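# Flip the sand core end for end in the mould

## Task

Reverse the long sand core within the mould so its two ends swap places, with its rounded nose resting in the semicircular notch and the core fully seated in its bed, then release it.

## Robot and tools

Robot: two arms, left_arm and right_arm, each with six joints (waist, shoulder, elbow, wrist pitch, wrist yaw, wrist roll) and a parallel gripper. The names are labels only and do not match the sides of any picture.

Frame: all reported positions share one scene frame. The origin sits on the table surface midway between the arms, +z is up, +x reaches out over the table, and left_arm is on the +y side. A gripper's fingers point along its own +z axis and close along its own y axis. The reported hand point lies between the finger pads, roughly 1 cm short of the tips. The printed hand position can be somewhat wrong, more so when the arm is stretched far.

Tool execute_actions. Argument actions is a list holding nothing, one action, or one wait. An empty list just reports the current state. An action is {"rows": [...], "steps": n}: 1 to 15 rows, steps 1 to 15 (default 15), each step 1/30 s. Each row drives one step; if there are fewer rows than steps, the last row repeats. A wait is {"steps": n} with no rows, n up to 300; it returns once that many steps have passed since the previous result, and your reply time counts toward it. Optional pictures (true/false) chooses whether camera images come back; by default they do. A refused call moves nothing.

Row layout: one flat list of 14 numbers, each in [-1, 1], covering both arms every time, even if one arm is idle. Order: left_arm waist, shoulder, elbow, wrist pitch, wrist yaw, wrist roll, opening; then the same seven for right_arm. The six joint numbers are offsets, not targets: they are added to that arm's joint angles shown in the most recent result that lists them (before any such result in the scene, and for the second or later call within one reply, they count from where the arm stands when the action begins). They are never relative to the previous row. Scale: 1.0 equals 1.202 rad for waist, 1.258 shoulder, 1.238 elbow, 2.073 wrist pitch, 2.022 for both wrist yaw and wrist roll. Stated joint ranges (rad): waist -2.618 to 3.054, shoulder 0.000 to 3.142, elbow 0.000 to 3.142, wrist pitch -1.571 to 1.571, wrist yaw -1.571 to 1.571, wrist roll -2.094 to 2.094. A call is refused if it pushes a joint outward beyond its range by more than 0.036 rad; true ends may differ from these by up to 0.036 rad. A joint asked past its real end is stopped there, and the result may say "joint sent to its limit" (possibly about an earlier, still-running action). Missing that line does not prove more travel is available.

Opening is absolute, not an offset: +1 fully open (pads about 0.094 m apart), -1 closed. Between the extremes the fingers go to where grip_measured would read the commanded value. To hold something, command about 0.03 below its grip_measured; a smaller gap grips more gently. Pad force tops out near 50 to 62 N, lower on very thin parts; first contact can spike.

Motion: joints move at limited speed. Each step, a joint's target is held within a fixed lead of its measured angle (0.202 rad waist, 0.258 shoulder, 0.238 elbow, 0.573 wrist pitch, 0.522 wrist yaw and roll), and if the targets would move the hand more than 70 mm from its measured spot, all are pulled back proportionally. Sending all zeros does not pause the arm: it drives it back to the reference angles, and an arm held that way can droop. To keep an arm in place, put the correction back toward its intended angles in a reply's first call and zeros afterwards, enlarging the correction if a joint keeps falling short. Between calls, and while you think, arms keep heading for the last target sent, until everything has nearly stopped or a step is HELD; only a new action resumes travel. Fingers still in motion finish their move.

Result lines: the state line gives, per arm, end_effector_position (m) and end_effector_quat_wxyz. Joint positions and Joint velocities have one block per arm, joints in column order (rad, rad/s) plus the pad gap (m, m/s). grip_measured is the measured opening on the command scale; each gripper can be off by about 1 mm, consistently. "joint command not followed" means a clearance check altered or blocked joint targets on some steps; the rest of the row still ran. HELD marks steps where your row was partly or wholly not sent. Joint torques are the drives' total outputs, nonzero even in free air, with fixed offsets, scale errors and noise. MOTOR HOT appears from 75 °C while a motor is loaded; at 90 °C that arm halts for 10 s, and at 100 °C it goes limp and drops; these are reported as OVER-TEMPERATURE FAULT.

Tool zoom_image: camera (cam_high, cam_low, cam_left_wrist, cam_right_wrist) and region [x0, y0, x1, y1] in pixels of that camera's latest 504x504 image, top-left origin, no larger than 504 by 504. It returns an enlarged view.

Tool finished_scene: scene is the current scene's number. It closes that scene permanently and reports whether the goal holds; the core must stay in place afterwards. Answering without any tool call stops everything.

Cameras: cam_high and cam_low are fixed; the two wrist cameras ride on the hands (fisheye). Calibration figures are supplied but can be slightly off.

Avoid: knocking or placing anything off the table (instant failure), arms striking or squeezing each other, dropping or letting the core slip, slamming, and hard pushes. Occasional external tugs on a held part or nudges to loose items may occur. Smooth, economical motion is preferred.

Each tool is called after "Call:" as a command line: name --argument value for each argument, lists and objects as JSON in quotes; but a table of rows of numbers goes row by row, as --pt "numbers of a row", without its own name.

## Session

Call:
execute_actions --actions '[]'

Scene clock: 0.00 s of 5200.00 s.
left_arm: end_effector_position=(+0.3567, +0.3772, +0.1671) grip_measured=+1.000 end_effector_quat_wxyz=(+0.304, -0.549, +0.771, -0.108) | right_arm: end_effector_position=(+0.1112, -0.0884, +0.1740) grip_measured=+1.000 end_effector_quat_wxyz=(-0.460, +0.676, -0.423, +0.391)
Joint positions: left_arm=[-0.13   1.499  1.193 -0.637 -0.204 -1.233  0.094] | right_arm=[ 1.57   1.155  0.611 -0.546  1.259 -0.647  0.094]
Joint velocities: left_arm=[-0.012 -0.017 -0.022 -0.051 -0.022 -0.022  0.   ] | right_arm=[ 0.002  0.012 -0.002 -0.037  0.051  0.022  0.   ]
Joint torques (N m, as the arm reports them, + toward a larger angle): no reading
Motor temperatures (°C, as the motors report them): left_arm=[26 28 28 28 28 26] | right_arm=[27 27 27 33 27 25]
camera_calibration (this result's frames):
cam_left_wrist: T_world_to_cam=[[0.674377, -0.61624, 0.406772, -0.0716297], [-0.642594, -0.761162, -0.0877838, 0.57027], [0.363715, -0.20219, -0.909302, 0.205556], [0, 0, 0, 1]] pos_world=[0.339993, 0.431488, 0.26611]
cam_right_wrist: T_world_to_cam=[[0.15798, 0.128623, 0.979029, -0.185545], [-0.368334, -0.912243, 0.179285, -0.0566148], [0.916173, -0.388933, -0.0967401, -0.000461734], [0, 0, 0, 1]] pos_world=[0.00888224, -0.0279608, 0.191759]

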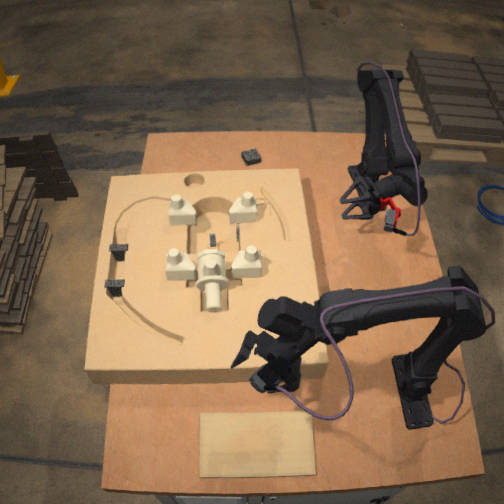

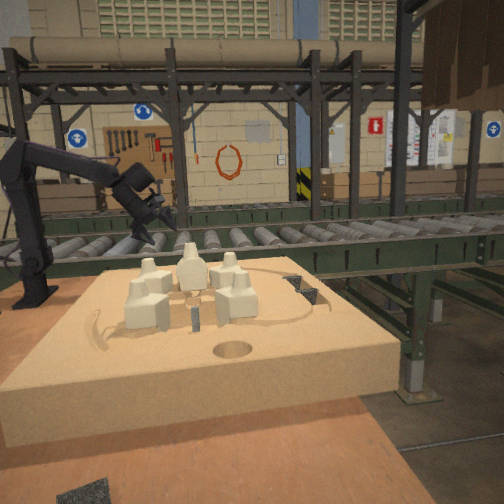

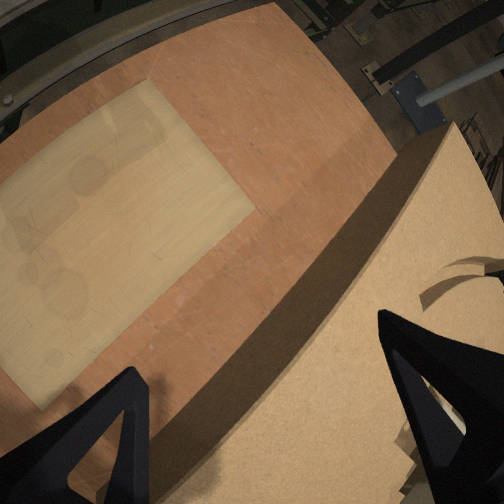

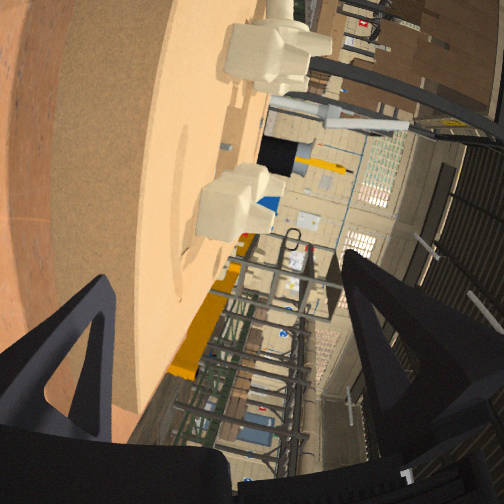

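Call:
execute_actions --actions '[{"rows":[[0,0,0.4,-0.1,0.1,0.61,0.5,0,0,0,0,0,0,1],[0,0,0.4,-0.1,0.1,0.61,0.5,0,0,0,0,0,0,1],[0,0,0.4,-0.1,0.1,0.61,0.5,0,0,0,0,0,0,1],[0,0,0.4,-0.1,0.1,0.61,0.5,0,0,0,0,0,0,1],[0,0,0.4,-0.1,0.1,0.61,0.5,0,0,0,0,0,0,1],[0,0,0.4,-0.1,0.1,0.61,0.5,0,0,0,0,0,0,1],[0,0,0.4,-0.1,0.1,0.61,0.5,0,0,0,0,0,0,1],[-0.37,0.42,0.872,-0.204,0.105,0.612,0.5,0,0,0,0,0,0,1]]}]' --pictures false

Call:
execute_actions --actions '[{"steps":30}]' --pictures false

Call:
execute_actions --actions '[{"rows":[[0,0.03,0.015,0,0,0,0.5,0,0,0,0,0,0,1],[0,0.05,0.015,0,0,0,0.5,0,0,0,0,0,0,1],[0,0.075,0.015,0,0,0,0.5,0,0,0,0,0,0,1]]}]'

Scene clock: 2.43 s of 5200.00 s.
left_arm: end_effector_position=(+0.4362, +0.1935, +0.3003) grip_measured=+0.502 end_effector_quat_wxyz=(+0.381, +0.048, +0.918, -0.103) | right_arm: end_effector_position=(+0.1109, -0.0881, +0.1734) grip_measured=+1.000 end_effector_quat_wxyz=(-0.458, +0.678, -0.422, +0.390)
Joint positions: left_arm=[-0.425  1.861  2.029 -0.928 -0.029 -0.239  0.071] | right_arm=[ 1.57   1.155  0.611 -0.546  1.255 -0.651  0.094]
Joint velocities: left_arm=[-1.145  1.634  1.541 -0.549  0.095  1.062 -0.   ] | right_arm=[-0.012 -0.012  0.012  0.022  0.051  0.022  0.   ]
Joint torques (N m, as the arm reports them, + toward a larger angle): left_arm=[-1.78 -9.26  7.83  1.5   0.19  0.06] | right_arm=[-0.03 -2.66  7.39  0.75  0.55  0.03]
Motor temperatures (°C, as the motors report them): left_arm=[26 28 28 28 28 26] | right_arm=[27 27 27 33 27 25]
Steps of this call (steps 1 to 58: nothing new was sent; steps 59 to 73: all 15 steps of this action). Readings (joint positions):
59: left_arm=[-0.129 1.505 1.223 -0.680 -0.179 -1.166] | right_arm=[1.570 1.155 0.611 -0.546 1.259 -0.647]
60: left_arm=[-0.128 1.521 1.282 -0.745 -0.142 -1.069] | right_arm=[1.570 1.155 0.611 -0.546 1.258 -0.648]
62: left_arm=[-0.128 1.535 1.398 -0.784 -0.093 -0.905] | right_arm=[1.570 1.155 0.611 -0.546 1.257 -0.649]
66: left_arm=[-0.142 1.550 1.627 -0.823 -0.055 -0.594] | right_arm=[1.570 1.155 0.611 -0.546 1.256 -0.650]
73: the state above

Scene clock: 3.43 s of 5200.00 s.
left_arm: end_effector_position=(+0.4239, +0.1056, +0.2687) grip_measured=+0.502 end_effector_quat_wxyz=(+0.333, +0.236, +0.909, -0.091) | right_arm: end_effector_position=(+0.1109, -0.0881, +0.1733) grip_measured=+1.000 end_effector_quat_wxyz=(-0.458, +0.678, -0.422, +0.390)
Joint positions: left_arm=[-0.575  2.053  2.245 -1.059  0.01  -0.002  0.071] | right_arm=[ 1.57   1.155  0.611 -0.546  1.255 -0.651  0.094]
Joint velocities: left_arm=[-0.002  0.007  0.002  0.051 -0.022 -0.037 -0.   ] | right_arm=[-0.012 -0.002 -0.002 -0.066 -0.051  0.051  0.   ]
Joint torques (N m, as the arm reports them, + toward a larger angle): left_arm=[  0.09 -12.54   8.46   1.38  -0.03   0.05] | right_arm=[-0.03 -2.66  7.37  0.74  0.56  0.03]
Motor temperatures (°C, as the motors report them): left_arm=[26 28 28 28 28 26] | right_arm=[27 27 27 33 27 25]
Steps of this call (steps 1 to 30: the robot went on to your last target). Readings (joint positions):
1: left_arm=[-0.466 1.920 2.090 -0.951 -0.026 -0.201] | right_arm=[1.570 1.155 0.611 -0.546 1.255 -0.651]
2: left_arm=[-0.505 1.977 2.151 -0.969 -0.021 -0.162] | right_arm=[1.570 1.155 0.611 -0.546 1.255 -0.651]
4: left_arm=[-0.569 2.049 2.211 -0.981 -0.005 -0.103] | right_arm=[1.570 1.155 0.611 -0.546 1.255 -0.651]
8: left_arm=[-0.607 2.075 2.222 -1.037 0.014 -0.041] | right_arm=[1.570 1.155 0.611 -0.546 1.255 -0.651]
30: the state above
All arms were judged still, so your last target was given up. Only a new action makes them travel on or press farther. Fingers that are still opening or closing keep moving.

Scene clock: 3.93 s of 5200.00 s.
left_arm: end_effector_position=(+0.4356, +0.0992, +0.2039) grip_measured=+0.502 end_effector_quat_wxyz=(+0.273, +0.240, +0.928, -0.076) | right_arm: end_effector_position=(+0.1106, -0.0878, +0.1727) grip_measured=+1.000 end_effector_quat_wxyz=(-0.457, +0.680, -0.421, +0.389)
Joint positions: left_arm=[-0.575  2.178  2.249 -1.067  0.01  -0.002  0.071] | right_arm=[ 1.57   1.155  0.611 -0.546  1.251 -0.655  0.094]
Joint velocities: left_arm=[-0.007 -0.032  0.002 -0.007 -0.007 -0.007  0.   ] | right_arm=[-0.027 -0.007 -0.017 -0.007  0.007  0.022  0.   ]
Joint torques (N m, as the arm reports them, + toward a larger angle): left_arm=[ -0.01 -13.71   7.57   1.32   0.02  -0.03] | right_arm=[-0.03 -2.66  7.38  0.74  0.53  0.03]
Motor temperatures (°C, as the motors report them): left_arm=[26 28 29 28 28 26] | right_arm=[27 27 27 33 27 25]
Steps of this call (steps 1 to 15: all 15 steps of this action). Readings (joint positions):
1: left_arm=[-0.575 2.056 2.245 -1.059 0.010 -0.002] | right_arm=[1.570 1.155 0.611 -0.546 1.254 -0.651]
2: left_arm=[-0.575 2.060 2.245 -1.059 0.010 -0.002] | right_arm=[1.570 1.155 0.611 -0.546 1.254 -0.652]
4: left_arm=[-0.575 2.085 2.249 -1.057 0.010 -0.002] | right_arm=[1.570 1.155 0.611 -0.546 1.252 -0.653]
8: left_arm=[-0.575 2.152 2.249 -1.058 0.010 -0.002] | right_arm=[1.570 1.155 0.611 -0.546 1.251 -0.654]
15: the state above
camera_calibration (this result's frames):
cam_left_wrist: T_world_to_cam=[[-0.68629, -0.717898, -0.116745, 0.398383], [-0.710147, 0.696072, -0.105715, 0.301118], [0.157155, 0.0103551, -0.98752, 0.23896], [0, 0, 0, 1]] pos_world=[0.44969, 0.0739241, 0.314319]
cam_right_wrist: T_world_to_cam=[[0.161883, 0.137486, 0.977186, -0.183688], [-0.362154, -0.912873, 0.188433, -0.0584146], [0.917953, -0.384396, -0.0979877, 0.000545093], [0, 0, 0, 1]] pos_world=[0.00808045, -0.0278612, 0.190558]

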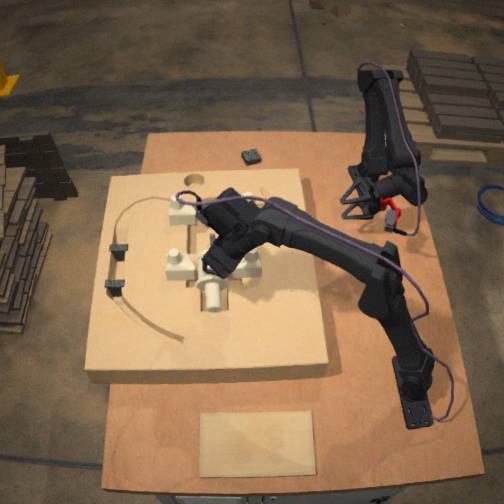

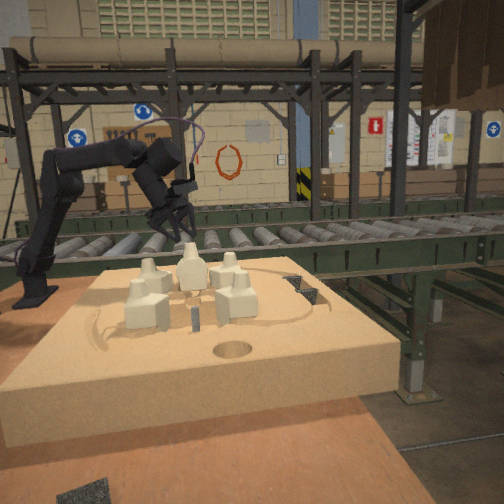

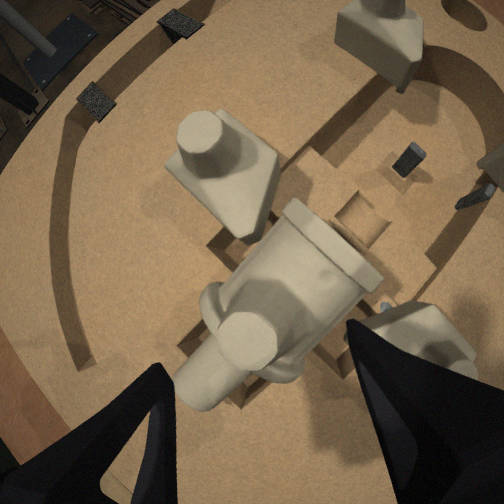

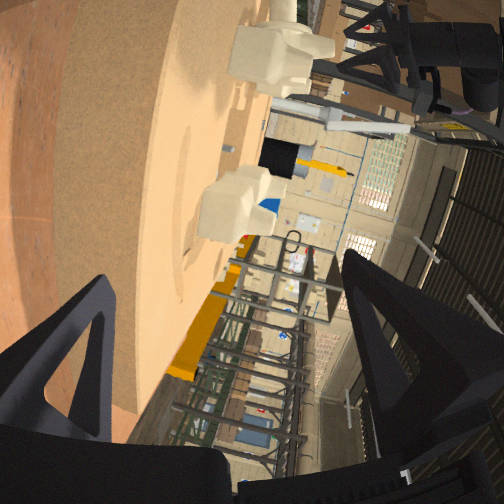

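Call:
execute_actions --actions '[{"rows":[[0,0.01,0.01,0.022,0,0,0.5,0,0,0,0,0,0,1],[0,0.02,0.01,0.022,0,0,0.5,0,0,0,0,0,0,1],[0,0.03,0.01,0.022,0,0,0.5,0,0,0,0,0,0,1],[0,0.042,0.01,0.022,0,0,0.5,0,0,0,0,0,0,1]]}]' --pictures false

Call:
execute_actions --actions '[{"rows":[[0,-0.015,0.01,0.005,0,0,-0.32,0,0,0,0,0,0,1]],"steps":12}]'

Scene clock: 5.90 s of 5200.00 s.
left_arm: end_effector_position=(+0.4446, +0.0941, +0.1694) grip_measured=+0.502 end_effector_quat_wxyz=(+0.252, +0.242, +0.934, -0.070) | right_arm: end_effector_position=(+0.1104, -0.0875, +0.1722) grip_measured=+1.000 end_effector_quat_wxyz=(-0.456, +0.682, -0.419, +0.389)
Joint positions: left_arm=[-0.575  2.249  2.249 -1.041  0.01  -0.002  0.071] | right_arm=[ 1.57   1.155  0.611 -0.546  1.247 -0.658  0.094]
Joint velocities: left_arm=[-0.012  0.007  0.002  0.051 -0.037 -0.022 -0.001] | right_arm=[ 0.007 -0.002  0.012 -0.051  0.007  0.022  0.   ]
Joint torques (N m, as the arm reports them, + toward a larger angle): left_arm=[  0.02 -13.7    7.36   1.29   0.    -0.02] | right_arm=[-0.02 -2.67  7.39  0.75  0.54  0.03]
Motor temperatures (°C, as the motors report them): left_arm=[26 29 29 29 28 26] | right_arm=[27 27 28 33 28 25]
Steps of this call (steps 1 to 15: the robot went on to your last target; steps 16 to 44: nothing new was sent; steps 45 to 59: all 15 steps of this action). Readings (joint positions):
45: left_arm=[-0.575 2.178 2.249 -1.065 0.010 -0.002] | right_arm=[1.570 1.155 0.611 -0.546 1.250 -0.655]
46: left_arm=[-0.575 2.180 2.249 -1.060 0.010 -0.002] | right_arm=[1.570 1.155 0.611 -0.546 1.250 -0.656]
48: left_arm=[-0.575 2.191 2.249 -1.050 0.010 -0.002] | right_arm=[1.570 1.155 0.611 -0.546 1.249 -0.657]
52: left_arm=[-0.575 2.228 2.249 -1.042 0.010 -0.002] | right_arm=[1.570 1.155 0.611 -0.546 1.248 -0.658]
59: the state above

Scene clock: 6.30 s of 5200.00 s.
left_arm: end_effector_position=(+0.4444, +0.0939, +0.1694) grip_measured=-0.266 end_effector_quat_wxyz=(+0.251, +0.242, +0.934, -0.071) | right_arm: end_effector_position=(+0.1101, -0.0873, +0.1716) grip_measured=+1.000 end_effector_quat_wxyz=(-0.455, +0.684, -0.418, +0.388)
Joint positions: left_arm=[-0.575  2.249  2.249 -1.041  0.011 -0.003  0.034] | right_arm=[ 1.57   1.155  0.611 -0.546  1.243 -0.662  0.094]
Joint velocities: left_arm=[ 0.002  0.002 -0.002  0.022  0.007 -0.007 -0.   ] | right_arm=[-0.017 -0.002  0.007 -0.037  0.022 -0.022  0.   ]
Joint torques (N m, as the arm reports them, + toward a larger angle): left_arm=[ -0.05 -13.69   7.32   1.28  -0.01  -0.03] | right_arm=[-0.03 -2.65  7.38  0.75  0.54  0.02]
Motor temperatures (°C, as the motors report them): left_arm=[26 29 29 29 28 26] | right_arm=[27 27 28 33 28 25]
Steps of this call (steps 1 to 12: all 12 steps of this action). Readings (joint positions):
1: left_arm=[-0.575 2.249 2.249 -1.041 0.010 -0.002] | right_arm=[1.570 1.155 0.611 -0.546 1.247 -0.659]
2: left_arm=[-0.575 2.249 2.249 -1.041 0.010 -0.002] | right_arm=[1.570 1.155 0.611 -0.546 1.246 -0.659]
4: left_arm=[-0.575 2.249 2.249 -1.041 0.011 -0.002] | right_arm=[1.570 1.155 0.611 -0.546 1.245 -0.660]
8: left_arm=[-0.575 2.249 2.249 -1.041 0.012 -0.003] | right_arm=[1.570 1.155 0.611 -0.546 1.244 -0.661]
12: the state above
camera_calibration (this result's frames):
cam_left_wrist: T_world_to_cam=[[-0.691277, -0.715166, -0.103314, 0.396295], [-0.713114, 0.698282, -0.0622221, 0.301133], [0.116641, 0.0306617, -0.992701, 0.220484], [0, 0, 0, 1]] pos_world=[0.462974, 0.0663805, 0.278554]
cam_right_wrist: T_world_to_cam=[[0.165522, 0.145903, 0.975354, -0.18191], [-0.356189, -0.913394, 0.197081, -0.0600992], [0.919637, -0.380032, -0.0992177, 0.00151864], [0, 0, 0, 1]] pos_world=[0.00730675, -0.027776, 0.189421]

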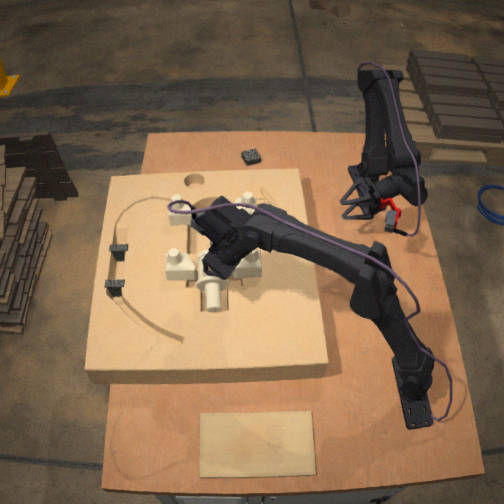

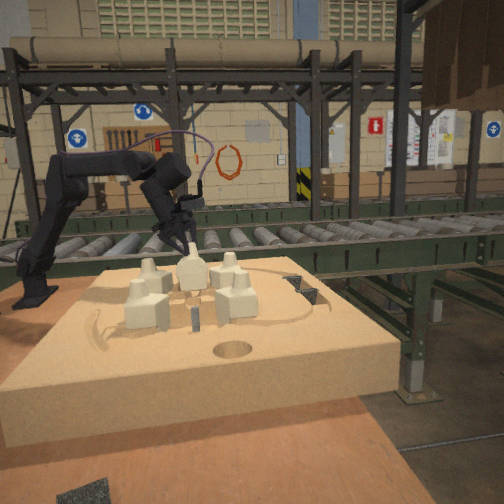

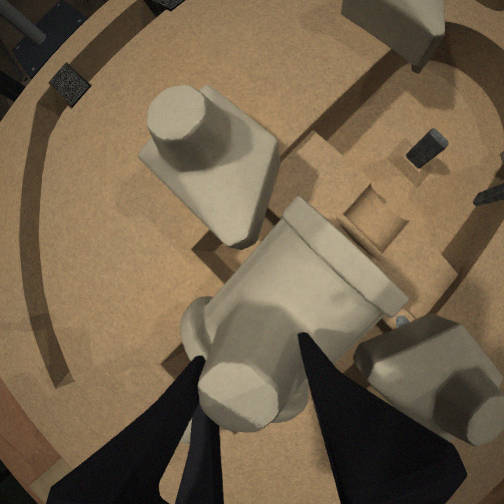

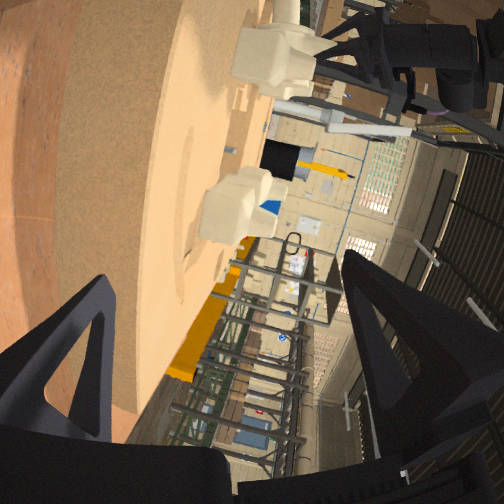

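Call:
execute_actions --actions '[{"rows":[[0,-0.08,0.035,0.06,0,0,-0.33,0,0,0,0,0,0,1],[0,-0.12,0.035,0.065,0,0,-0.33,0,0,0,0,0,0,1],[0,-0.22,0.035,0.07,0,0,-0.33,0,0,0,0,0,0,1]]}]' --pictures false

Call:
execute_actions --actions '[{"steps":25}]' --pictures false

Call:
execute_actions --actions '[{"rows":[[0.68,-0.37,-0.42,0.05,0,0,-0.33,0,0,0,0,0,0,1]]}]' --pictures false

Call:
execute_actions --actions '[{"steps":30}]' --pictures false

Scene clock: 8.10 s of 5200.00 s.
left_arm: end_effector_position=(+0.4306, +0.1018, +0.2291) grip_measured=-0.266 end_effector_quat_wxyz=(+0.294, +0.239, +0.922, -0.081) | right_arm: end_effector_position=(+0.1098, -0.0870, +0.1710) grip_measured=+1.000 end_effector_quat_wxyz=(-0.453, +0.686, -0.417, +0.388)
Joint positions: left_arm=[-0.575  2.129  2.249 -1.071  0.01  -0.003  0.034] | right_arm=[ 1.57   1.155  0.611 -0.546  1.239 -0.666  0.094]
Joint velocities: left_arm=[-0.002 -0.276  0.012  0.007 -0.007 -0.007 -0.   ] | right_arm=[-0.007 -0.007  0.017  0.007 -0.022  0.037  0.   ]
Joint torques (N m, as the arm reports them, + toward a larger angle): left_arm=[  0.03 -16.83   8.47   2.14   0.    -0.02] | right_arm=[-0.04 -2.67  7.4   0.74  0.56  0.02]
Motor temperatures (°C, as the motors report them): left_arm=[26 30 29 29 28 26] | right_arm=[27 27 28 33 28 25]
Steps of this call (steps 1 to 15: the robot went on to your last target; steps 16 to 39: nothing new was sent; steps 40 to 54: all 15 steps of this action). Readings (joint positions):
40: left_arm=[-0.575 2.246 2.249 -1.038 0.012 -0.003] | right_arm=[1.570 1.155 0.611 -0.546 1.243 -0.663]
41: left_arm=[-0.575 2.244 2.249 -1.037 0.011 -0.003] | right_arm=[1.570 1.155 0.611 -0.546 1.242 -0.663]
43: left_arm=[-0.575 2.235 2.249 -1.046 0.011 -0.003] | right_arm=[1.570 1.155 0.611 -0.546 1.241 -0.664]
47: left_arm=[-0.575 2.202 2.249 -1.065 0.010 -0.003] | right_arm=[1.570 1.155 0.611 -0.546 1.240 -0.665]
54: the state above

Scene clock: 8.93 s of 5200.00 s.
left_arm: end_effector_position=(+0.4270, +0.1038, +0.2787) grip_measured=-0.266 end_effector_quat_wxyz=(+0.349, +0.234, +0.902, -0.096) | right_arm: end_effector_position=(+0.1098, -0.0870, +0.1710) grip_measured=+1.000 end_effector_quat_wxyz=(-0.453, +0.686, -0.417, +0.388)
Joint positions: left_arm=[-0.575  2.044  2.249 -1.033  0.01  -0.003  0.034] | right_arm=[ 1.57   1.155  0.611 -0.546  1.239 -0.666  0.094]
Joint velocities: left_arm=[-0.012  0.007 -0.012 -0.022 -0.037 -0.051 -0.001] | right_arm=[ 0.002 -0.012  0.007  0.051 -0.007 -0.037  0.   ]
Joint torques (N m, as the arm reports them, + toward a larger angle): left_arm=[ -0.05 -15.82   9.86   2.51   0.02  -0.02] | right_arm=[-0.03 -2.67  7.38  0.74  0.55  0.02]
Motor temperatures (°C, as the motors report them): left_arm=[26 31 29 30 28 26] | right_arm=[27 27 28 33 28 25]
Steps of this call (steps 1 to 25: the robot went on to your last target). Readings (joint positions):
1: left_arm=[-0.575 2.119 2.249 -1.071 0.010 -0.003] | right_arm=[1.570 1.155 0.611 -0.546 1.239 -0.666]
2: left_arm=[-0.575 2.109 2.249 -1.071 0.010 -0.003] | right_arm=[1.570 1.155 0.611 -0.546 1.239 -0.666]
4: left_arm=[-0.575 2.092 2.249 -1.070 0.010 -0.003] | right_arm=[1.570 1.155 0.611 -0.546 1.239 -0.666]
8: left_arm=[-0.575 2.065 2.249 -1.063 0.010 -0.003] | right_arm=[1.570 1.155 0.611 -0.546 1.239 -0.666]
25: the state above

Scene clock: 9.43 s of 5200.00 s.
left_arm: end_effector_position=(+0.3758, +0.3856, +0.2136) grip_measured=-0.266 end_effector_quat_wxyz=(+0.233, -0.026, +0.972, +0.001) | right_arm: end_effector_position=(+0.1096, -0.0868, +0.1705) grip_measured=+1.000 end_effector_quat_wxyz=(-0.452, +0.688, -0.416, +0.387)
Joint positions: left_arm=[-0.016  1.719  1.7   -1.081  0.011 -0.002  0.035] | right_arm=[ 1.57   1.155  0.611 -0.546  1.236 -0.669  0.094]
Joint velocities: left_arm=[ 1.306 -0.232 -0.037  0.125  0.066  0.066 -0.   ] | right_arm=[ 0.002  0.007 -0.012 -0.007 -0.051  0.081  0.   ]
Joint torques (N m, as the arm reports them, + toward a larger angle): left_arm=[  0.31 -13.27   8.12   1.83   0.01  -0.04] | right_arm=[-0.03 -2.66  7.38  0.75  0.56  0.03]
Motor temperatures (°C, as the motors report them): left_arm=[26 31 29 30 28 26] | right_arm=[27 27 28 33 28 25]
Steps of this call (steps 1 to 15: all 15 steps of this action). Readings (joint positions):
1: left_arm=[-0.566 2.031 2.218 -1.018 0.016 -0.002] | right_arm=[1.570 1.155 0.611 -0.546 1.239 -0.666]
2: left_arm=[-0.552 2.001 2.160 -1.000 0.035 -0.002] | right_arm=[1.570 1.155 0.611 -0.546 1.238 -0.667]
4: left_arm=[-0.500 1.940 2.047 -0.990 0.051 -0.002] | right_arm=[1.570 1.155 0.611 -0.546 1.237 -0.668]
8: left_arm=[-0.340 1.816 1.819 -1.022 0.039 -0.002] | right_arm=[1.570 1.155 0.611 -0.546 1.236 -0.669]
15: the state above

Scene clock: 10.43 s of 5200.00 s.
left_arm: end_effector_position=(+0.3550, +0.4928, +0.2558) grip_measured=-0.265 end_effector_quat_wxyz=(+0.296, -0.149, +0.942, +0.044) | right_arm: end_effector_position=(+0.1096, -0.0867, +0.1704) grip_measured=+1.000 end_effector_quat_wxyz=(-0.452, +0.688, -0.416, +0.387)
Joint positions: left_arm=[ 0.244  1.627  1.7   -1.036  0.004 -0.002  0.035] | right_arm=[ 1.57   1.155  0.611 -0.546  1.235 -0.669  0.094]
Joint velocities: left_arm=[-0.002  0.012  0.002 -0.081 -0.007  0.037 -0.   ] | right_arm=[ 0.007 -0.002 -0.002 -0.022  0.022  0.051  0.   ]
Joint torques (N m, as the arm reports them, + toward a larger angle): left_arm=[ -0.18 -10.56   8.72   2.12   0.07  -0.04] | right_arm=[-0.04 -2.66  7.38  0.75  0.55  0.03]
Motor temperatures (°C, as the motors report them): left_arm=[26 31 29 30 28 26] | right_arm=[27 27 28 33 28 25]
Steps of this call (steps 1 to 30: the robot went on to your last target). Readings (joint positions):
1: left_arm=[0.031 1.711 1.700 -1.079 0.010 -0.002] | right_arm=[1.570 1.155 0.611 -0.546 1.236 -0.669]
2: left_arm=[0.078 1.704 1.700 -1.075 0.010 -0.002] | right_arm=[1.570 1.155 0.611 -0.546 1.236 -0.669]
4: left_arm=[0.168 1.689 1.700 -1.063 0.007 -0.002] | right_arm=[1.570 1.155 0.611 -0.546 1.236 -0.669]
8: left_arm=[0.270 1.650 1.700 -1.039 -0.032 -0.002] | right_arm=[1.570 1.155 0.611 -0.546 1.236 -0.669]
30: the state above

Call:
execute_actions --actions '[{"rows":[[0,-0.025,-0.04,0.06,0,0,-0.33,0,0,0,0,0,0,1],[0,-0.025,-0.08,0.08,0,0,-0.33,0,0,0,0,0,0,1],[0,-0.025,-0.12,0.1,0,0,-0.33,0,0,0,0,0,0,1],[0,-0.025,-0.16,0.125,0,0,-0.33,0,0,0,0,0,0,1],[0,-0.025,-0.2,0.15,0,0,-0.33,0,0,0,0,0,0,1],[0,-0.025,-0.24,0.175,0,0,-0.33,0,0,0,0,0,0,1],[0,-0.025,-0.28,0.2,0,0,-0.33,0,0,0,0,0,0,1],[0,-0.025,-0.31,0.22,0,0,-0.33,0,0,0,0,0,0,1],[0,-0.025,-0.335,0.24,0,0,-0.33,0,0,0,0,0,0,1]]}]' --pictures false

Call:
execute_actions --actions '[{"steps":10}]' --pictures false

Call:
execute_actions --actions '[{"rows":[[0,-0.025,0.01,0.06,0,0,-0.33,0,0,0,0,0,0,1],[0,-0.025,0,0.07,0,0,-0.33,0,0,0,0,0,0,1],[0,-0.025,-0.01,0.08,0,0,-0.33,0,0,0,0,0,0,1],[0,-0.025,-0.02,0.08,0,0,-0.33,0,0,0,0,0,0,1],[0,-0.025,-0.03,0.08,0,0,-0.33,0,0,0,0,0,0,1],[0,-0.025,-0.05,0.08,0,0,-0.33,0,0,0,0,0,0,1]]}]'

Scene clock: 13.40 s of 5200.00 s.
left_arm: end_effector_position=(+0.3323, +0.4855, +0.1079) grip_measured=-0.265 end_effector_quat_wxyz=(+0.205, -0.153, +0.966, +0.030) | right_arm: end_effector_position=(+0.1093, -0.0865, +0.1699) grip_measured=+1.000 end_effector_quat_wxyz=(-0.451, +0.690, -0.415, +0.387)
Joint positions: left_arm=[ 0.244  1.663  1.237 -0.728  0.004 -0.002  0.035] | right_arm=[ 1.57   1.155  0.611 -0.546  1.232 -0.673  0.094]
Joint velocities: left_arm=[-0.002 -0.129  0.002  0.33   0.051  0.007 -0.   ] | right_arm=[ 0.002 -0.017  0.012 -0.051 -0.037 -0.066  0.   ]
Joint torques (N m, as the arm reports them, + toward a larger angle): left_arm=[ -0.01 -11.64  10.38   2.09  -0.02   0.  ] | right_arm=[-0.02 -2.67  7.38  0.75  0.54  0.01]
Motor temperatures (°C, as the motors report them): left_arm=[26 31 29 31 28 26] | right_arm=[27 27 28 33 28 25]
Steps of this call (steps 1 to 15: the robot went on to your last target; steps 16 to 74: nothing new was sent; steps 75 to 89: all 15 steps of this action). Readings (joint positions):
75: left_arm=[0.244 1.626 1.690 -1.028 0.004 -0.002] | right_arm=[1.570 1.155 0.611 -0.546 1.235 -0.670]
76: left_arm=[0.244 1.621 1.667 -1.009 0.004 -0.002] | right_arm=[1.570 1.155 0.611 -0.546 1.234 -0.671]
78: left_arm=[0.244 1.613 1.591 -0.950 0.004 -0.002] | right_arm=[1.570 1.155 0.611 -0.546 1.233 -0.672]
82: left_arm=[0.244 1.619 1.381 -0.810 0.004 -0.002] | right_arm=[1.570 1.155 0.611 -0.546 1.232 -0.673]
89: the state above

Scene clock: 13.73 s of 5200.00 s.
left_arm: end_effector_position=(+0.3672, +0.4966, +0.1322) grip_measured=-0.283 end_effector_quat_wxyz=(+0.289, -0.149, +0.945, +0.043) | right_arm: end_effector_position=(+0.1093, -0.0865, +0.1698) grip_measured=+1.000 end_effector_quat_wxyz=(-0.451, +0.690, -0.415, +0.386)
Joint positions: left_arm=[ 0.244  1.654  1.241 -0.563  0.005 -0.002  0.034] | right_arm=[ 1.57   1.155  0.611 -0.546  1.231 -0.673  0.094]
Joint velocities: left_arm=[ 0.007 -0.007  0.085  0.93  -0.007  0.037 -0.015] | right_arm=[-0.007 -0.002 -0.002  0.007  0.051  0.022  0.   ]
Joint torques (N m, as the arm reports them, + toward a larger angle): left_arm=[ -0.01 -11.87   9.98   0.45  -0.03  -0.03] | right_arm=[-0.03 -2.66  7.38  0.75  0.55  0.03]
Motor temperatures (°C, as the motors report them): left_arm=[26 31 30 31 28 26] | right_arm=[27 27 28 33 28 25]
Steps of this call (steps 1 to 10: the robot went on to your last target). Readings (joint positions):
1: left_arm=[0.244 1.659 1.237 -0.714 0.003 -0.002] | right_arm=[1.570 1.155 0.611 -0.546 1.232 -0.673]
2: left_arm=[0.244 1.657 1.237 -0.696 0.003 -0.002] | right_arm=[1.570 1.155 0.611 -0.546 1.232 -0.673]
4: left_arm=[0.244 1.655 1.237 -0.663 0.003 -0.002] | right_arm=[1.570 1.155 0.611 -0.546 1.232 -0.673]
8: left_arm=[0.244 1.654 1.237 -0.619 0.003 -0.002] | right_arm=[1.570 1.155 0.611 -0.546 1.231 -0.673]
10: the state above

Scene clock: 14.23 s of 5200.00 s.
left_arm: end_effector_position=(+0.3663, +0.4978, +0.1139) grip_measured=-0.313 end_effector_quat_wxyz=(+0.299, -0.150, +0.941, +0.047) | right_arm: end_effector_position=(+0.1090, -0.0863, +0.1693) grip_measured=+1.000 end_effector_quat_wxyz=(-0.450, +0.692, -0.413, +0.386)
Joint positions: left_arm=[ 0.244  1.654  1.154 -0.456 -0.001 -0.002  0.032] | right_arm=[ 1.57   1.155  0.611 -0.546  1.228 -0.677  0.094]
Joint velocities: left_arm=[ 0.012  0.012 -0.002  0.007  0.066  0.037 -0.   ] | right_arm=[ 0.012 -0.012 -0.007  0.051  0.007 -0.037  0.   ]
Joint torques (N m, as the arm reports them, + toward a larger angle): left_arm=[-0.05 -9.74  8.65  1.8  -0.01 -0.02] | right_arm=[-0.02 -2.67  7.4   0.75  0.55  0.02]
Motor temperatures (°C, as the motors report them): left_arm=[26 31 30 31 28 26] | right_arm=[27 27 28 33 28 25]
Steps of this call (steps 1 to 15: all 15 steps of this action). Readings (joint positions):
1: left_arm=[0.244 1.655 1.241 -0.522 0.004 -0.002] | right_arm=[1.570 1.155 0.611 -0.546 1.231 -0.674]
2: left_arm=[0.244 1.655 1.241 -0.466 0.002 -0.002] | right_arm=[1.570 1.155 0.611 -0.546 1.230 -0.674]
4: left_arm=[0.244 1.652 1.241 -0.364 0.003 -0.002] | right_arm=[1.570 1.155 0.611 -0.546 1.230 -0.676]
8: left_arm=[0.244 1.645 1.198 -0.385 0.004 -0.002] | right_arm=[1.570 1.155 0.611 -0.546 1.228 -0.677]
15: the state above
camera_calibration (this result's frames):
cam_left_wrist: T_world_to_cam=[[0.066908, -0.988553, -0.135228, 0.487461], [-0.988714, -0.0474817, -0.142091, 0.441196], [0.134044, 0.143208, -0.980573, 0.0983245], [0, 0, 0, 1]] pos_world=[0.390422, 0.488749, 0.225023]
cam_right_wrist: T_world_to_cam=[[0.172288, 0.163424, 0.971396, -0.178219], [-0.343862, -0.914128, 0.214777, -0.0634932], [0.923079, -0.37103, -0.101298, 0.00342368], [0, 0, 0, 1]] pos_world=[0.00571173, -0.0276455, 0.187105]

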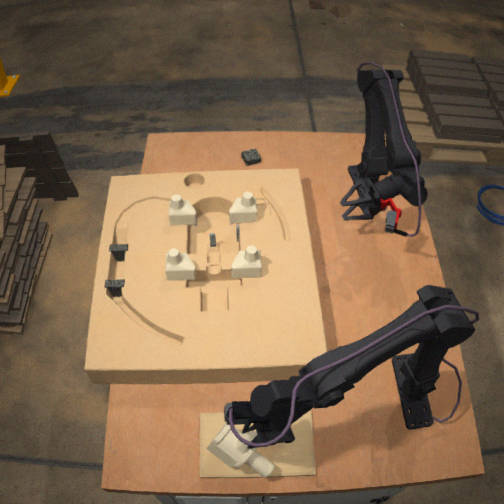

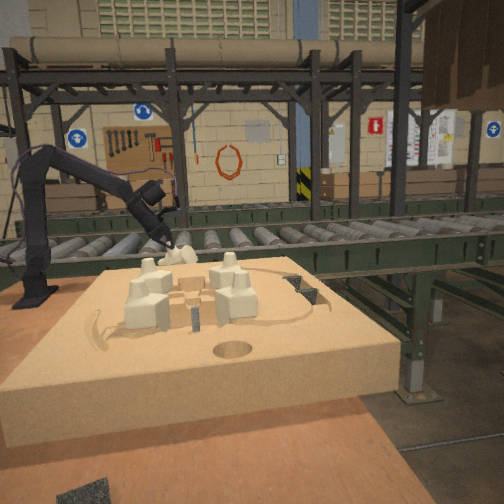

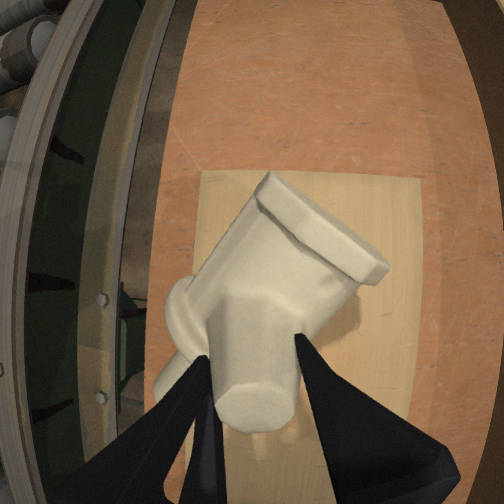

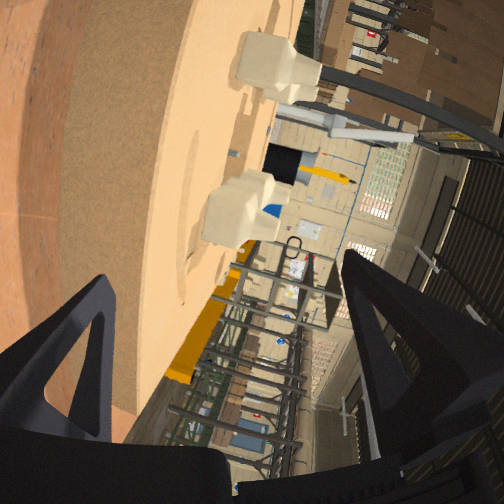

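Call:
execute_actions --actions '[{"rows":[[0,-0.03,0.05,0.04,0,0,-0.4,0,0,0,0,0,0,1],[0,-0.03,0.09,0.02,0,0,-0.4,0,0,0,0,0,0,1],[0,-0.03,0.13,0,0,0,-0.4,0,0,0,0,0,0,1],[0,-0.03,0.17,-0.03,0,0,-0.4,0,0,0,0,0,0,1],[0,-0.03,0.21,-0.06,0,0,-0.4,0,0,0,0,0,0,1],[0,-0.03,0.25,-0.09,0,0,-0.4,0,0,0,0,0,0,1],[0,-0.02,0.29,-0.12,0,0,-0.4,0,0,0,0,0,0,1],[0,0,0.33,-0.15,0,0,-0.4,0,0,0,0,0,0,1],[0,0.02,0.36,-0.18,0,0,-0.4,0,0,0,0,0,0,1],[0,0.04,0.385,-0.21,0,0,-0.4,0,0,0,0,0,0,1],[0,0.06,0.385,-0.24,0,0,-0.4,0,0,0,0,0,0,1],[0,0.075,0.385,-0.265,0,0,-0.4,0,0,0,0,0,0,1],[0,0.09,0.385,-0.265,0,0,-0.4,0,0,0,0,0,0,1]]}]' --pictures false

Call:
execute_actions --actions '[{"steps":20}]'

Call:
zoom_image --camera "cam_low" --region '[120,190,230,290]'

Scene clock: 17.43 s of 5200.00 s.
left_arm: end_effector_position=(+0.3769, +0.5010, +0.1846) grip_measured=-0.323 end_effector_quat_wxyz=(+0.250, -0.152, +0.955, +0.039) | right_arm: end_effector_position=(+0.1088, -0.0860, +0.1688) grip_measured=+1.000 end_effector_quat_wxyz=(-0.448, +0.693, -0.412, +0.385)
Joint positions: left_arm=[ 0.244  1.751  1.602 -0.911  0.    -0.002  0.032] | right_arm=[ 1.57   1.155  0.611 -0.546  1.224 -0.681  0.094]
Joint velocities: left_arm=[-0.002  0.212  0.051 -0.52  -0.037 -0.007  0.   ] | right_arm=[-0.002 -0.002 -0.022  0.007  0.007  0.022  0.   ]
Joint torques (N m, as the arm reports them, + toward a larger angle): left_arm=[-0.01 -8.07  8.53  1.01 -0.01 -0.04] | right_arm=[-0.02 -2.66  7.4   0.75  0.54  0.02]
Motor temperatures (°C, as the motors report them): left_arm=[26 31 30 32 28 26] | right_arm=[27 27 28 33 28 25]
Steps of this call (steps 1 to 30: the robot went on to your last target; steps 31 to 81: nothing new was sent; steps 82 to 96: all 15 steps of this action). Readings (joint positions):
82: left_arm=[0.244 1.656 1.155 -0.475 0.000 -0.002] | right_arm=[1.570 1.155 0.611 -0.546 1.227 -0.678]
83: left_arm=[0.244 1.657 1.163 -0.484 0.000 -0.002] | right_arm=[1.570 1.155 0.611 -0.546 1.227 -0.678]
85: left_arm=[0.244 1.667 1.206 -0.536 0.000 -0.002] | right_arm=[1.570 1.155 0.611 -0.546 1.226 -0.679]
89: left_arm=[0.244 1.686 1.354 -0.685 0.000 -0.002] | right_arm=[1.570 1.155 0.611 -0.546 1.225 -0.680]
96: the state above

Scene clock: 18.10 s of 5200.00 s.
left_arm: end_effector_position=(+0.3454, +0.4908, +0.1414) grip_measured=-0.323 end_effector_quat_wxyz=(+0.140, -0.156, +0.978, +0.022) | right_arm: end_effector_position=(+0.1088, -0.0860, +0.1688) grip_measured=+1.000 end_effector_quat_wxyz=(-0.448, +0.693, -0.412, +0.385)
Joint positions: left_arm=[ 0.244  1.821  1.603 -1.069  0.    -0.002  0.032] | right_arm=[ 1.57   1.155  0.611 -0.546  1.224 -0.681  0.094]
Joint velocities: left_arm=[-0.002 -0.007 -0.007  0.007  0.022 -0.081 -0.001] | right_arm=[-0.002  0.002  0.007 -0.007 -0.037 -0.007  0.   ]
Joint torques (N m, as the arm reports them, + toward a larger angle): left_arm=[  0.02 -12.68   8.44   1.36  -0.02  -0.03] | right_arm=[-0.03 -2.68  7.4   0.75  0.55  0.02]
Motor temperatures (°C, as the motors report them): left_arm=[26 31 30 32 28 26] | right_arm=[27 27 28 33 28 25]
Steps of this call (steps 1 to 20: the robot went on to your last target). Readings (joint positions):
1: left_arm=[0.244 1.759 1.603 -0.931 0.000 -0.002] | right_arm=[1.570 1.155 0.611 -0.546 1.224 -0.681]
2: left_arm=[0.244 1.769 1.603 -0.957 0.000 -0.002] | right_arm=[1.570 1.155 0.611 -0.546 1.224 -0.681]
4: left_arm=[0.244 1.793 1.603 -1.005 0.000 -0.002] | right_arm=[1.570 1.155 0.611 -0.546 1.224 -0.681]
8: left_arm=[0.244 1.821 1.603 -1.065 0.000 -0.002] | right_arm=[1.570 1.155 0.611 -0.546 1.224 -0.681]
20: the state above
camera_calibration (this result's frames):
cam_left_wrist: T_world_to_cam=[[0.0371566, -0.998156, -0.0480085, 0.488273], [-0.983401, -0.045061, 0.175761, 0.376212], [-0.1776, 0.0406809, -0.983261, 0.287471], [0, 0, 0, 1]] pos_world=[0.40288, 0.492631, 0.239977]
cam_right_wrist: T_world_to_cam=[[0.173925, 0.167797, 0.970358, -0.177289], [-0.34073, -0.914258, 0.219168, -0.0643243], [0.923933, -0.368749, -0.101838, 0.00390832], [0, 0, 0, 1]] pos_world=[0.00530666, -0.0276192, 0.18653]

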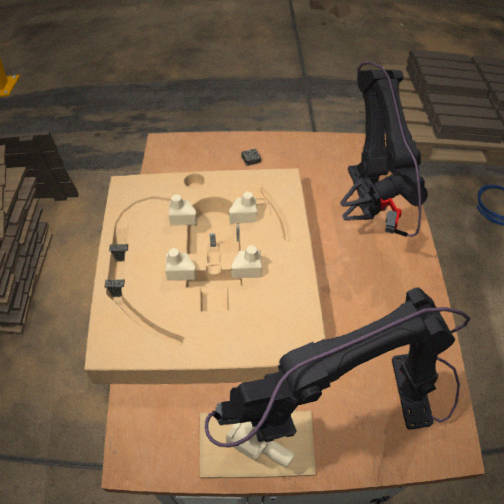

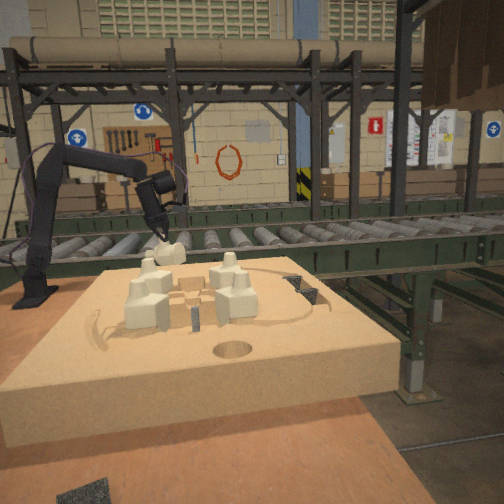

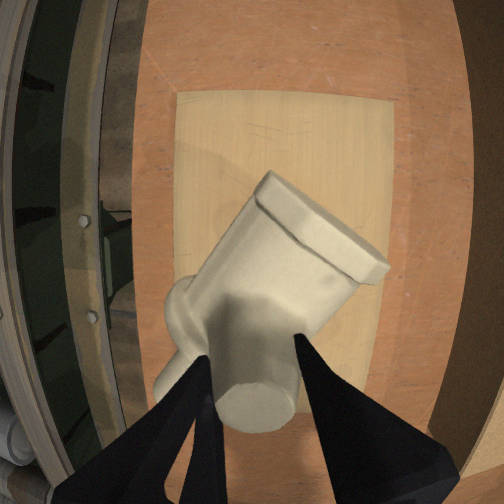

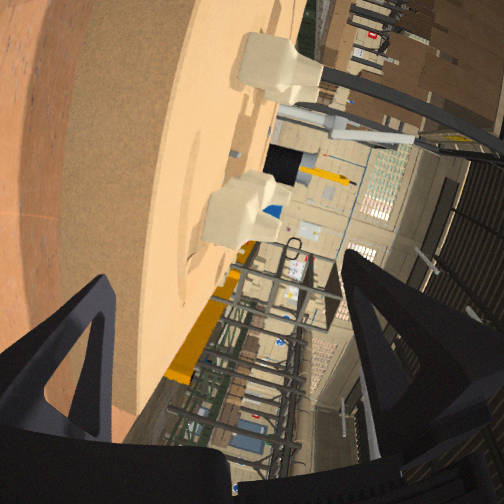

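Region (120, 190, 230, 290) of cam_low's 504x504 image, scaled by 4.582, with more detail than that image has; it fills the top 458 rows of this view, and the rest is white.

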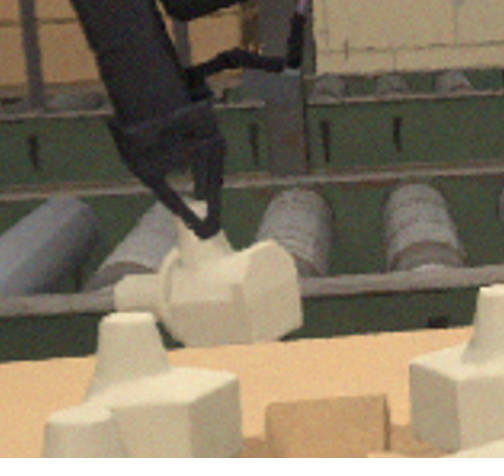

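Slightly more pitch needed; lowering by the shoulder provides it.

Call:
execute_actions --actions '[{"rows":[[0,-0.02,0.02,0.03,0,0,-0.4,0,0,0,0,0,0,1],[0,-0.01,0.02,0.03,0,0,-0.4,0,0,0,0,0,0,1],[0,0,0.02,0.03,0,0,-0.4,0,0,0,0,0,0,1],[0,0.01,0.02,0.03,0,0,-0.4,0,0,0,0,0,0,1],[0,0.02,0.02,0.03,0,0,-0.4,0,0,0,0,0,0,1]]}]' --pictures false

Call:
execute_actions --actions '[{"rows":[[0,0,0,0.01,0,0,-0.4,0,0,0,0,0,0,1]],"steps":12}]' --pictures false

Call:
execute_actions --actions '[{"rows":[[0,-0.01,0,0,0,0,1,0,0,0,0,0,0,1],[0,-0.01,0,0,0,0,1,0,0,0,0,0,0,1],[0,-0.01,0,0,0,0,1,0,0,0,0,0,0,1],[0,-0.01,0,0,0,0,1,0,0,0,0,0,0,1],[0,-0.01,0,0,0,0,1,0,0,0,0,0,0,1],[0,0,0.2,-0.1,0,0,1,0,0,0,0,0,0,1],[0,0,0.2,-0.1,0,0,1,0,0,0,0,0,0,1],[0,0,0.3,-0.15,0,0,1,0,0,0,0,0,0,1],[0,0,0.3,-0.15,0,0,1,0,0,0,0,0,0,1],[0,0.05,0.4,-0.2,0,0.6,1,0,0,0,0,0,0,1],[0,0.1,0.4,-0.2,0,0.6,1,0,0,0,0,0,0,1],[0,0.16,0.4,-0.2,0,0.6,1,0,0,0,0,0,0,1]]}]' --pictures false

Call:
execute_actions --actions '[{"steps":25}]'

Scene clock: 21.63 s of 5200.00 s.
left_arm: end_effector_position=(+0.3471, +0.4913, +0.1134) grip_measured=-0.323 end_effector_quat_wxyz=(+0.106, -0.156, +0.982, +0.016) | right_arm: end_effector_position=(+0.1085, -0.0857, +0.1682) grip_measured=+1.000 end_effector_quat_wxyz=(-0.447, +0.695, -0.411, +0.385)
Joint positions: left_arm=[ 0.244  1.894  1.603 -1.064  0.    -0.002  0.032] | right_arm=[ 1.57   1.155  0.611 -0.546  1.22  -0.684  0.094]
Joint velocities: left_arm=[-0.002  0.002  0.007  0.037  0.022 -0.051  0.001] | right_arm=[ 0.007 -0.017  0.007 -0.037 -0.081 -0.022  0.   ]
Joint torques (N m, as the arm reports them, + toward a larger angle): left_arm=[ -0.02 -12.66   8.1    1.16   0.    -0.03] | right_arm=[-0.03 -2.67  7.39  0.75  0.55  0.02]
Motor temperatures (°C, as the motors report them): left_arm=[26 32 30 32 28 26] | right_arm=[27 27 28 33 28 25]
Steps of this call (steps 1 to 15: the robot went on to your last target; steps 16 to 90: nothing new was sent; then 0.03 s passed at rest; steps 91 to 105: all 15 steps of this action). Readings (joint positions):
91: left_arm=[0.244 1.821 1.603 -1.069 0.000 -0.002] | right_arm=[1.570 1.155 0.611 -0.546 1.224 -0.681]
92: left_arm=[0.244 1.822 1.603 -1.069 0.000 -0.002] | right_arm=[1.570 1.155 0.611 -0.546 1.223 -0.682]
94: left_arm=[0.244 1.830 1.603 -1.068 0.000 -0.002] | right_arm=[1.570 1.155 0.611 -0.546 1.222 -0.683]
98: left_arm=[0.244 1.870 1.603 -1.065 0.000 -0.002] | right_arm=[1.570 1.155 0.611 -0.546 1.221 -0.684]
105: the state above

Scene clock: 22.03 s of 5200.00 s.
left_arm: end_effector_position=(+0.3486, +0.4924, +0.1055) grip_measured=-0.323 end_effector_quat_wxyz=(+0.100, -0.157, +0.982, +0.017) | right_arm: end_effector_position=(+0.1082, -0.0855, +0.1677) grip_measured=+1.000 end_effector_quat_wxyz=(-0.446, +0.697, -0.409, +0.384)
Joint positions: left_arm=[ 0.244  1.914  1.6   -1.054 -0.003 -0.002  0.032] | right_arm=[ 1.57   1.155  0.611 -0.546  1.217 -0.688  0.094]
Joint velocities: left_arm=[-0.002 -0.002  0.002 -0.051  0.081  0.007 -0.001] | right_arm=[ 0.002 -0.002  0.007  0.007 -0.007 -0.051  0.   ]
Joint torques (N m, as the arm reports them, + toward a larger angle): left_arm=[  0.03 -10.87   6.11   0.84   0.01  -0.05] | right_arm=[-0.04 -2.67  7.4   0.76  0.54  0.02]
Motor temperatures (°C, as the motors report them): left_arm=[26 32 30 32 28 26] | right_arm=[27 27 28 33 28 25]
Steps of this call (steps 1 to 12: all 12 steps of this action). Readings (joint positions):
1: left_arm=[0.244 1.896 1.602 -1.064 0.000 -0.002] | right_arm=[1.570 1.155 0.611 -0.546 1.220 -0.685]
2: left_arm=[0.244 1.899 1.602 -1.064 0.000 -0.002] | right_arm=[1.570 1.155 0.611 -0.546 1.220 -0.686]
4: left_arm=[0.244 1.911 1.601 -1.064 0.000 -0.002] | right_arm=[1.570 1.155 0.611 -0.546 1.219 -0.687]
8: left_arm=[0.244 1.914 1.600 -1.054 -0.003 -0.002] | right_arm=[1.570 1.155 0.611 -0.546 1.217 -0.688]
12: the state above

Scene clock: 22.53 s of 5200.00 s.
left_arm: end_effector_position=(+0.3818, +0.5033, +0.1938) grip_measured=+1.000 end_effector_quat_wxyz=(+0.126, +0.118, +0.983, +0.060) | right_arm: end_effector_position=(+0.1080, -0.0853, +0.1672) grip_measured=+1.000 end_effector_quat_wxyz=(-0.445, +0.699, -0.408, +0.384)
Joint positions: left_arm=[ 0.244  2.027  2.097 -1.36  -0.003  0.554  0.094] | right_arm=[ 1.57   1.155  0.611 -0.546  1.214 -0.692  0.094]
Joint velocities: left_arm=[-0.002  0.52  -0.002 -0.418 -0.051  2.835  0.   ] | right_arm=[ 0.007  0.002  0.007  0.081  0.037 -0.037  0.   ]
Joint torques (N m, as the arm reports them, + toward a larger angle): left_arm=[-0.03 -5.88  5.6   0.51 -0.01 -0.05] | right_arm=[-0.04 -2.68  7.39  0.75  0.55  0.02]
Motor temperatures (°C, as the motors report them): left_arm=[26 32 30 32 28 26] | right_arm=[27 27 28 33 28 25]
Steps of this call (steps 1 to 15: all 15 steps of this action). Readings (joint positions):
1: left_arm=[0.244 1.914 1.600 -1.054 -0.003 -0.002] | right_arm=[1.570 1.155 0.611 -0.546 1.217 -0.688]
2: left_arm=[0.244 1.914 1.600 -1.054 -0.003 -0.002] | right_arm=[1.570 1.155 0.611 -0.546 1.216 -0.689]
4: left_arm=[0.244 1.914 1.600 -1.054 -0.003 -0.002] | right_arm=[1.570 1.155 0.611 -0.546 1.215 -0.690]
8: left_arm=[0.244 1.953 1.757 -1.186 -0.003 -0.002] | right_arm=[1.570 1.155 0.611 -0.546 1.214 -0.691]
15: the state above

Scene clock: 23.37 s of 5200.00 s.
left_arm: end_effector_position=(+0.3648, +0.4983, +0.1413) grip_measured=+1.000 end_effector_quat_wxyz=(+0.023, +0.429, +0.903, +0.026) | right_arm: end_effector_position=(+0.1080, -0.0853, +0.1672) grip_measured=+1.000 end_effector_quat_wxyz=(-0.445, +0.699, -0.408, +0.384)
Joint positions: left_arm=[ 0.244  2.143  2.097 -1.455 -0.006  1.201  0.094] | right_arm=[ 1.57   1.155  0.611 -0.546  1.214 -0.692  0.094]
Joint velocities: left_arm=[ 0.007 -0.027  0.002 -0.037 -0.022 -0.022  0.   ] | right_arm=[ 0.002 -0.022  0.017  0.037  0.037 -0.051  0.   ]
Joint torques (N m, as the arm reports them, + toward a larger angle): left_arm=[ -0.04 -12.95   5.39   0.44   0.02   0.07] | right_arm=[-0.01 -2.68  7.39  0.76  0.54  0.02]
Motor temperatures (°C, as the motors report them): left_arm=[26 32 30 32 28 26] | right_arm=[27 27 28 33 28 25]
Steps of this call (steps 1 to 25: the robot went on to your last target). Readings (joint positions):
1: left_arm=[0.244 2.047 2.097 -1.377 -0.003 0.652] | right_arm=[1.570 1.155 0.611 -0.546 1.214 -0.692]
2: left_arm=[0.244 2.070 2.097 -1.394 -0.004 0.749] | right_arm=[1.570 1.155 0.611 -0.546 1.214 -0.692]
4: left_arm=[0.244 2.115 2.097 -1.419 -0.004 0.913] | right_arm=[1.570 1.155 0.611 -0.546 1.214 -0.692]
8: left_arm=[0.244 2.150 2.097 -1.443 -0.006 1.086] | right_arm=[1.570 1.155 0.611 -0.546 1.214 -0.692]
25: the state above
camera_calibration (this result's frames):
cam_left_wrist: T_world_to_cam=[[-0.919451, -0.39115, -0.0401562, 0.540418], [-0.368597, 0.821839, 0.434416, -0.297181], [-0.13692, 0.414226, -0.899817, 0.0777687], [0, 0, 0, 1]] pos_world=[0.397996, 0.423405, 0.220779]
cam_right_wrist: T_world_to_cam=[[0.178252, 0.180379, 0.967311, -0.174621], [-0.331775, -0.914471, 0.231664, -0.066665], [0.926365, -0.362224, -0.103161, 0.00524451], [0, 0, 0, 1]] pos_world=[0.00415033, -0.0275656, 0.184897]

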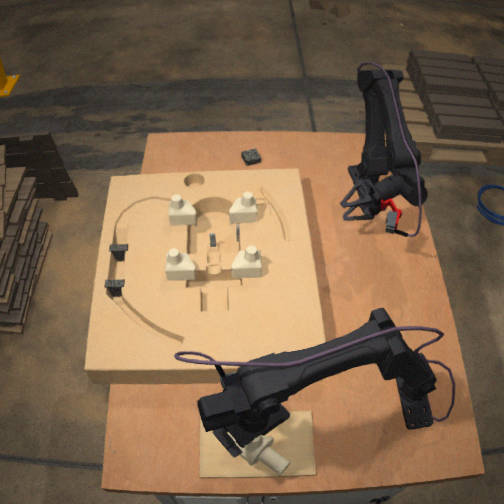

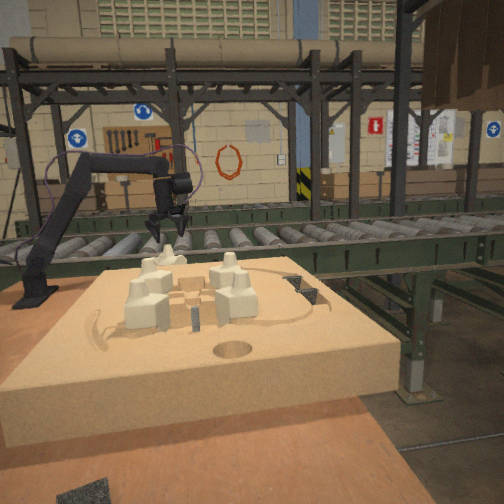

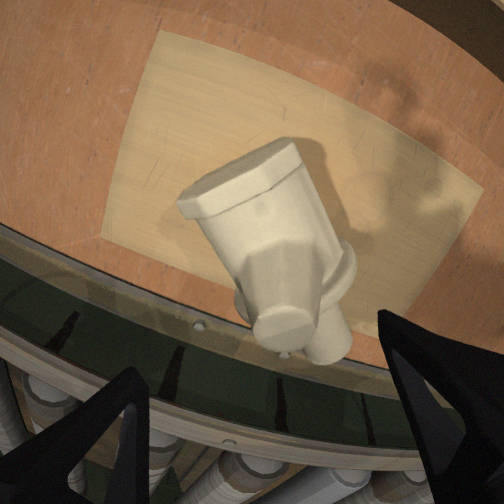

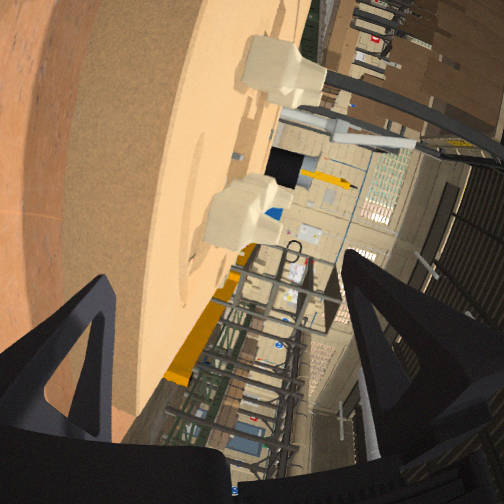

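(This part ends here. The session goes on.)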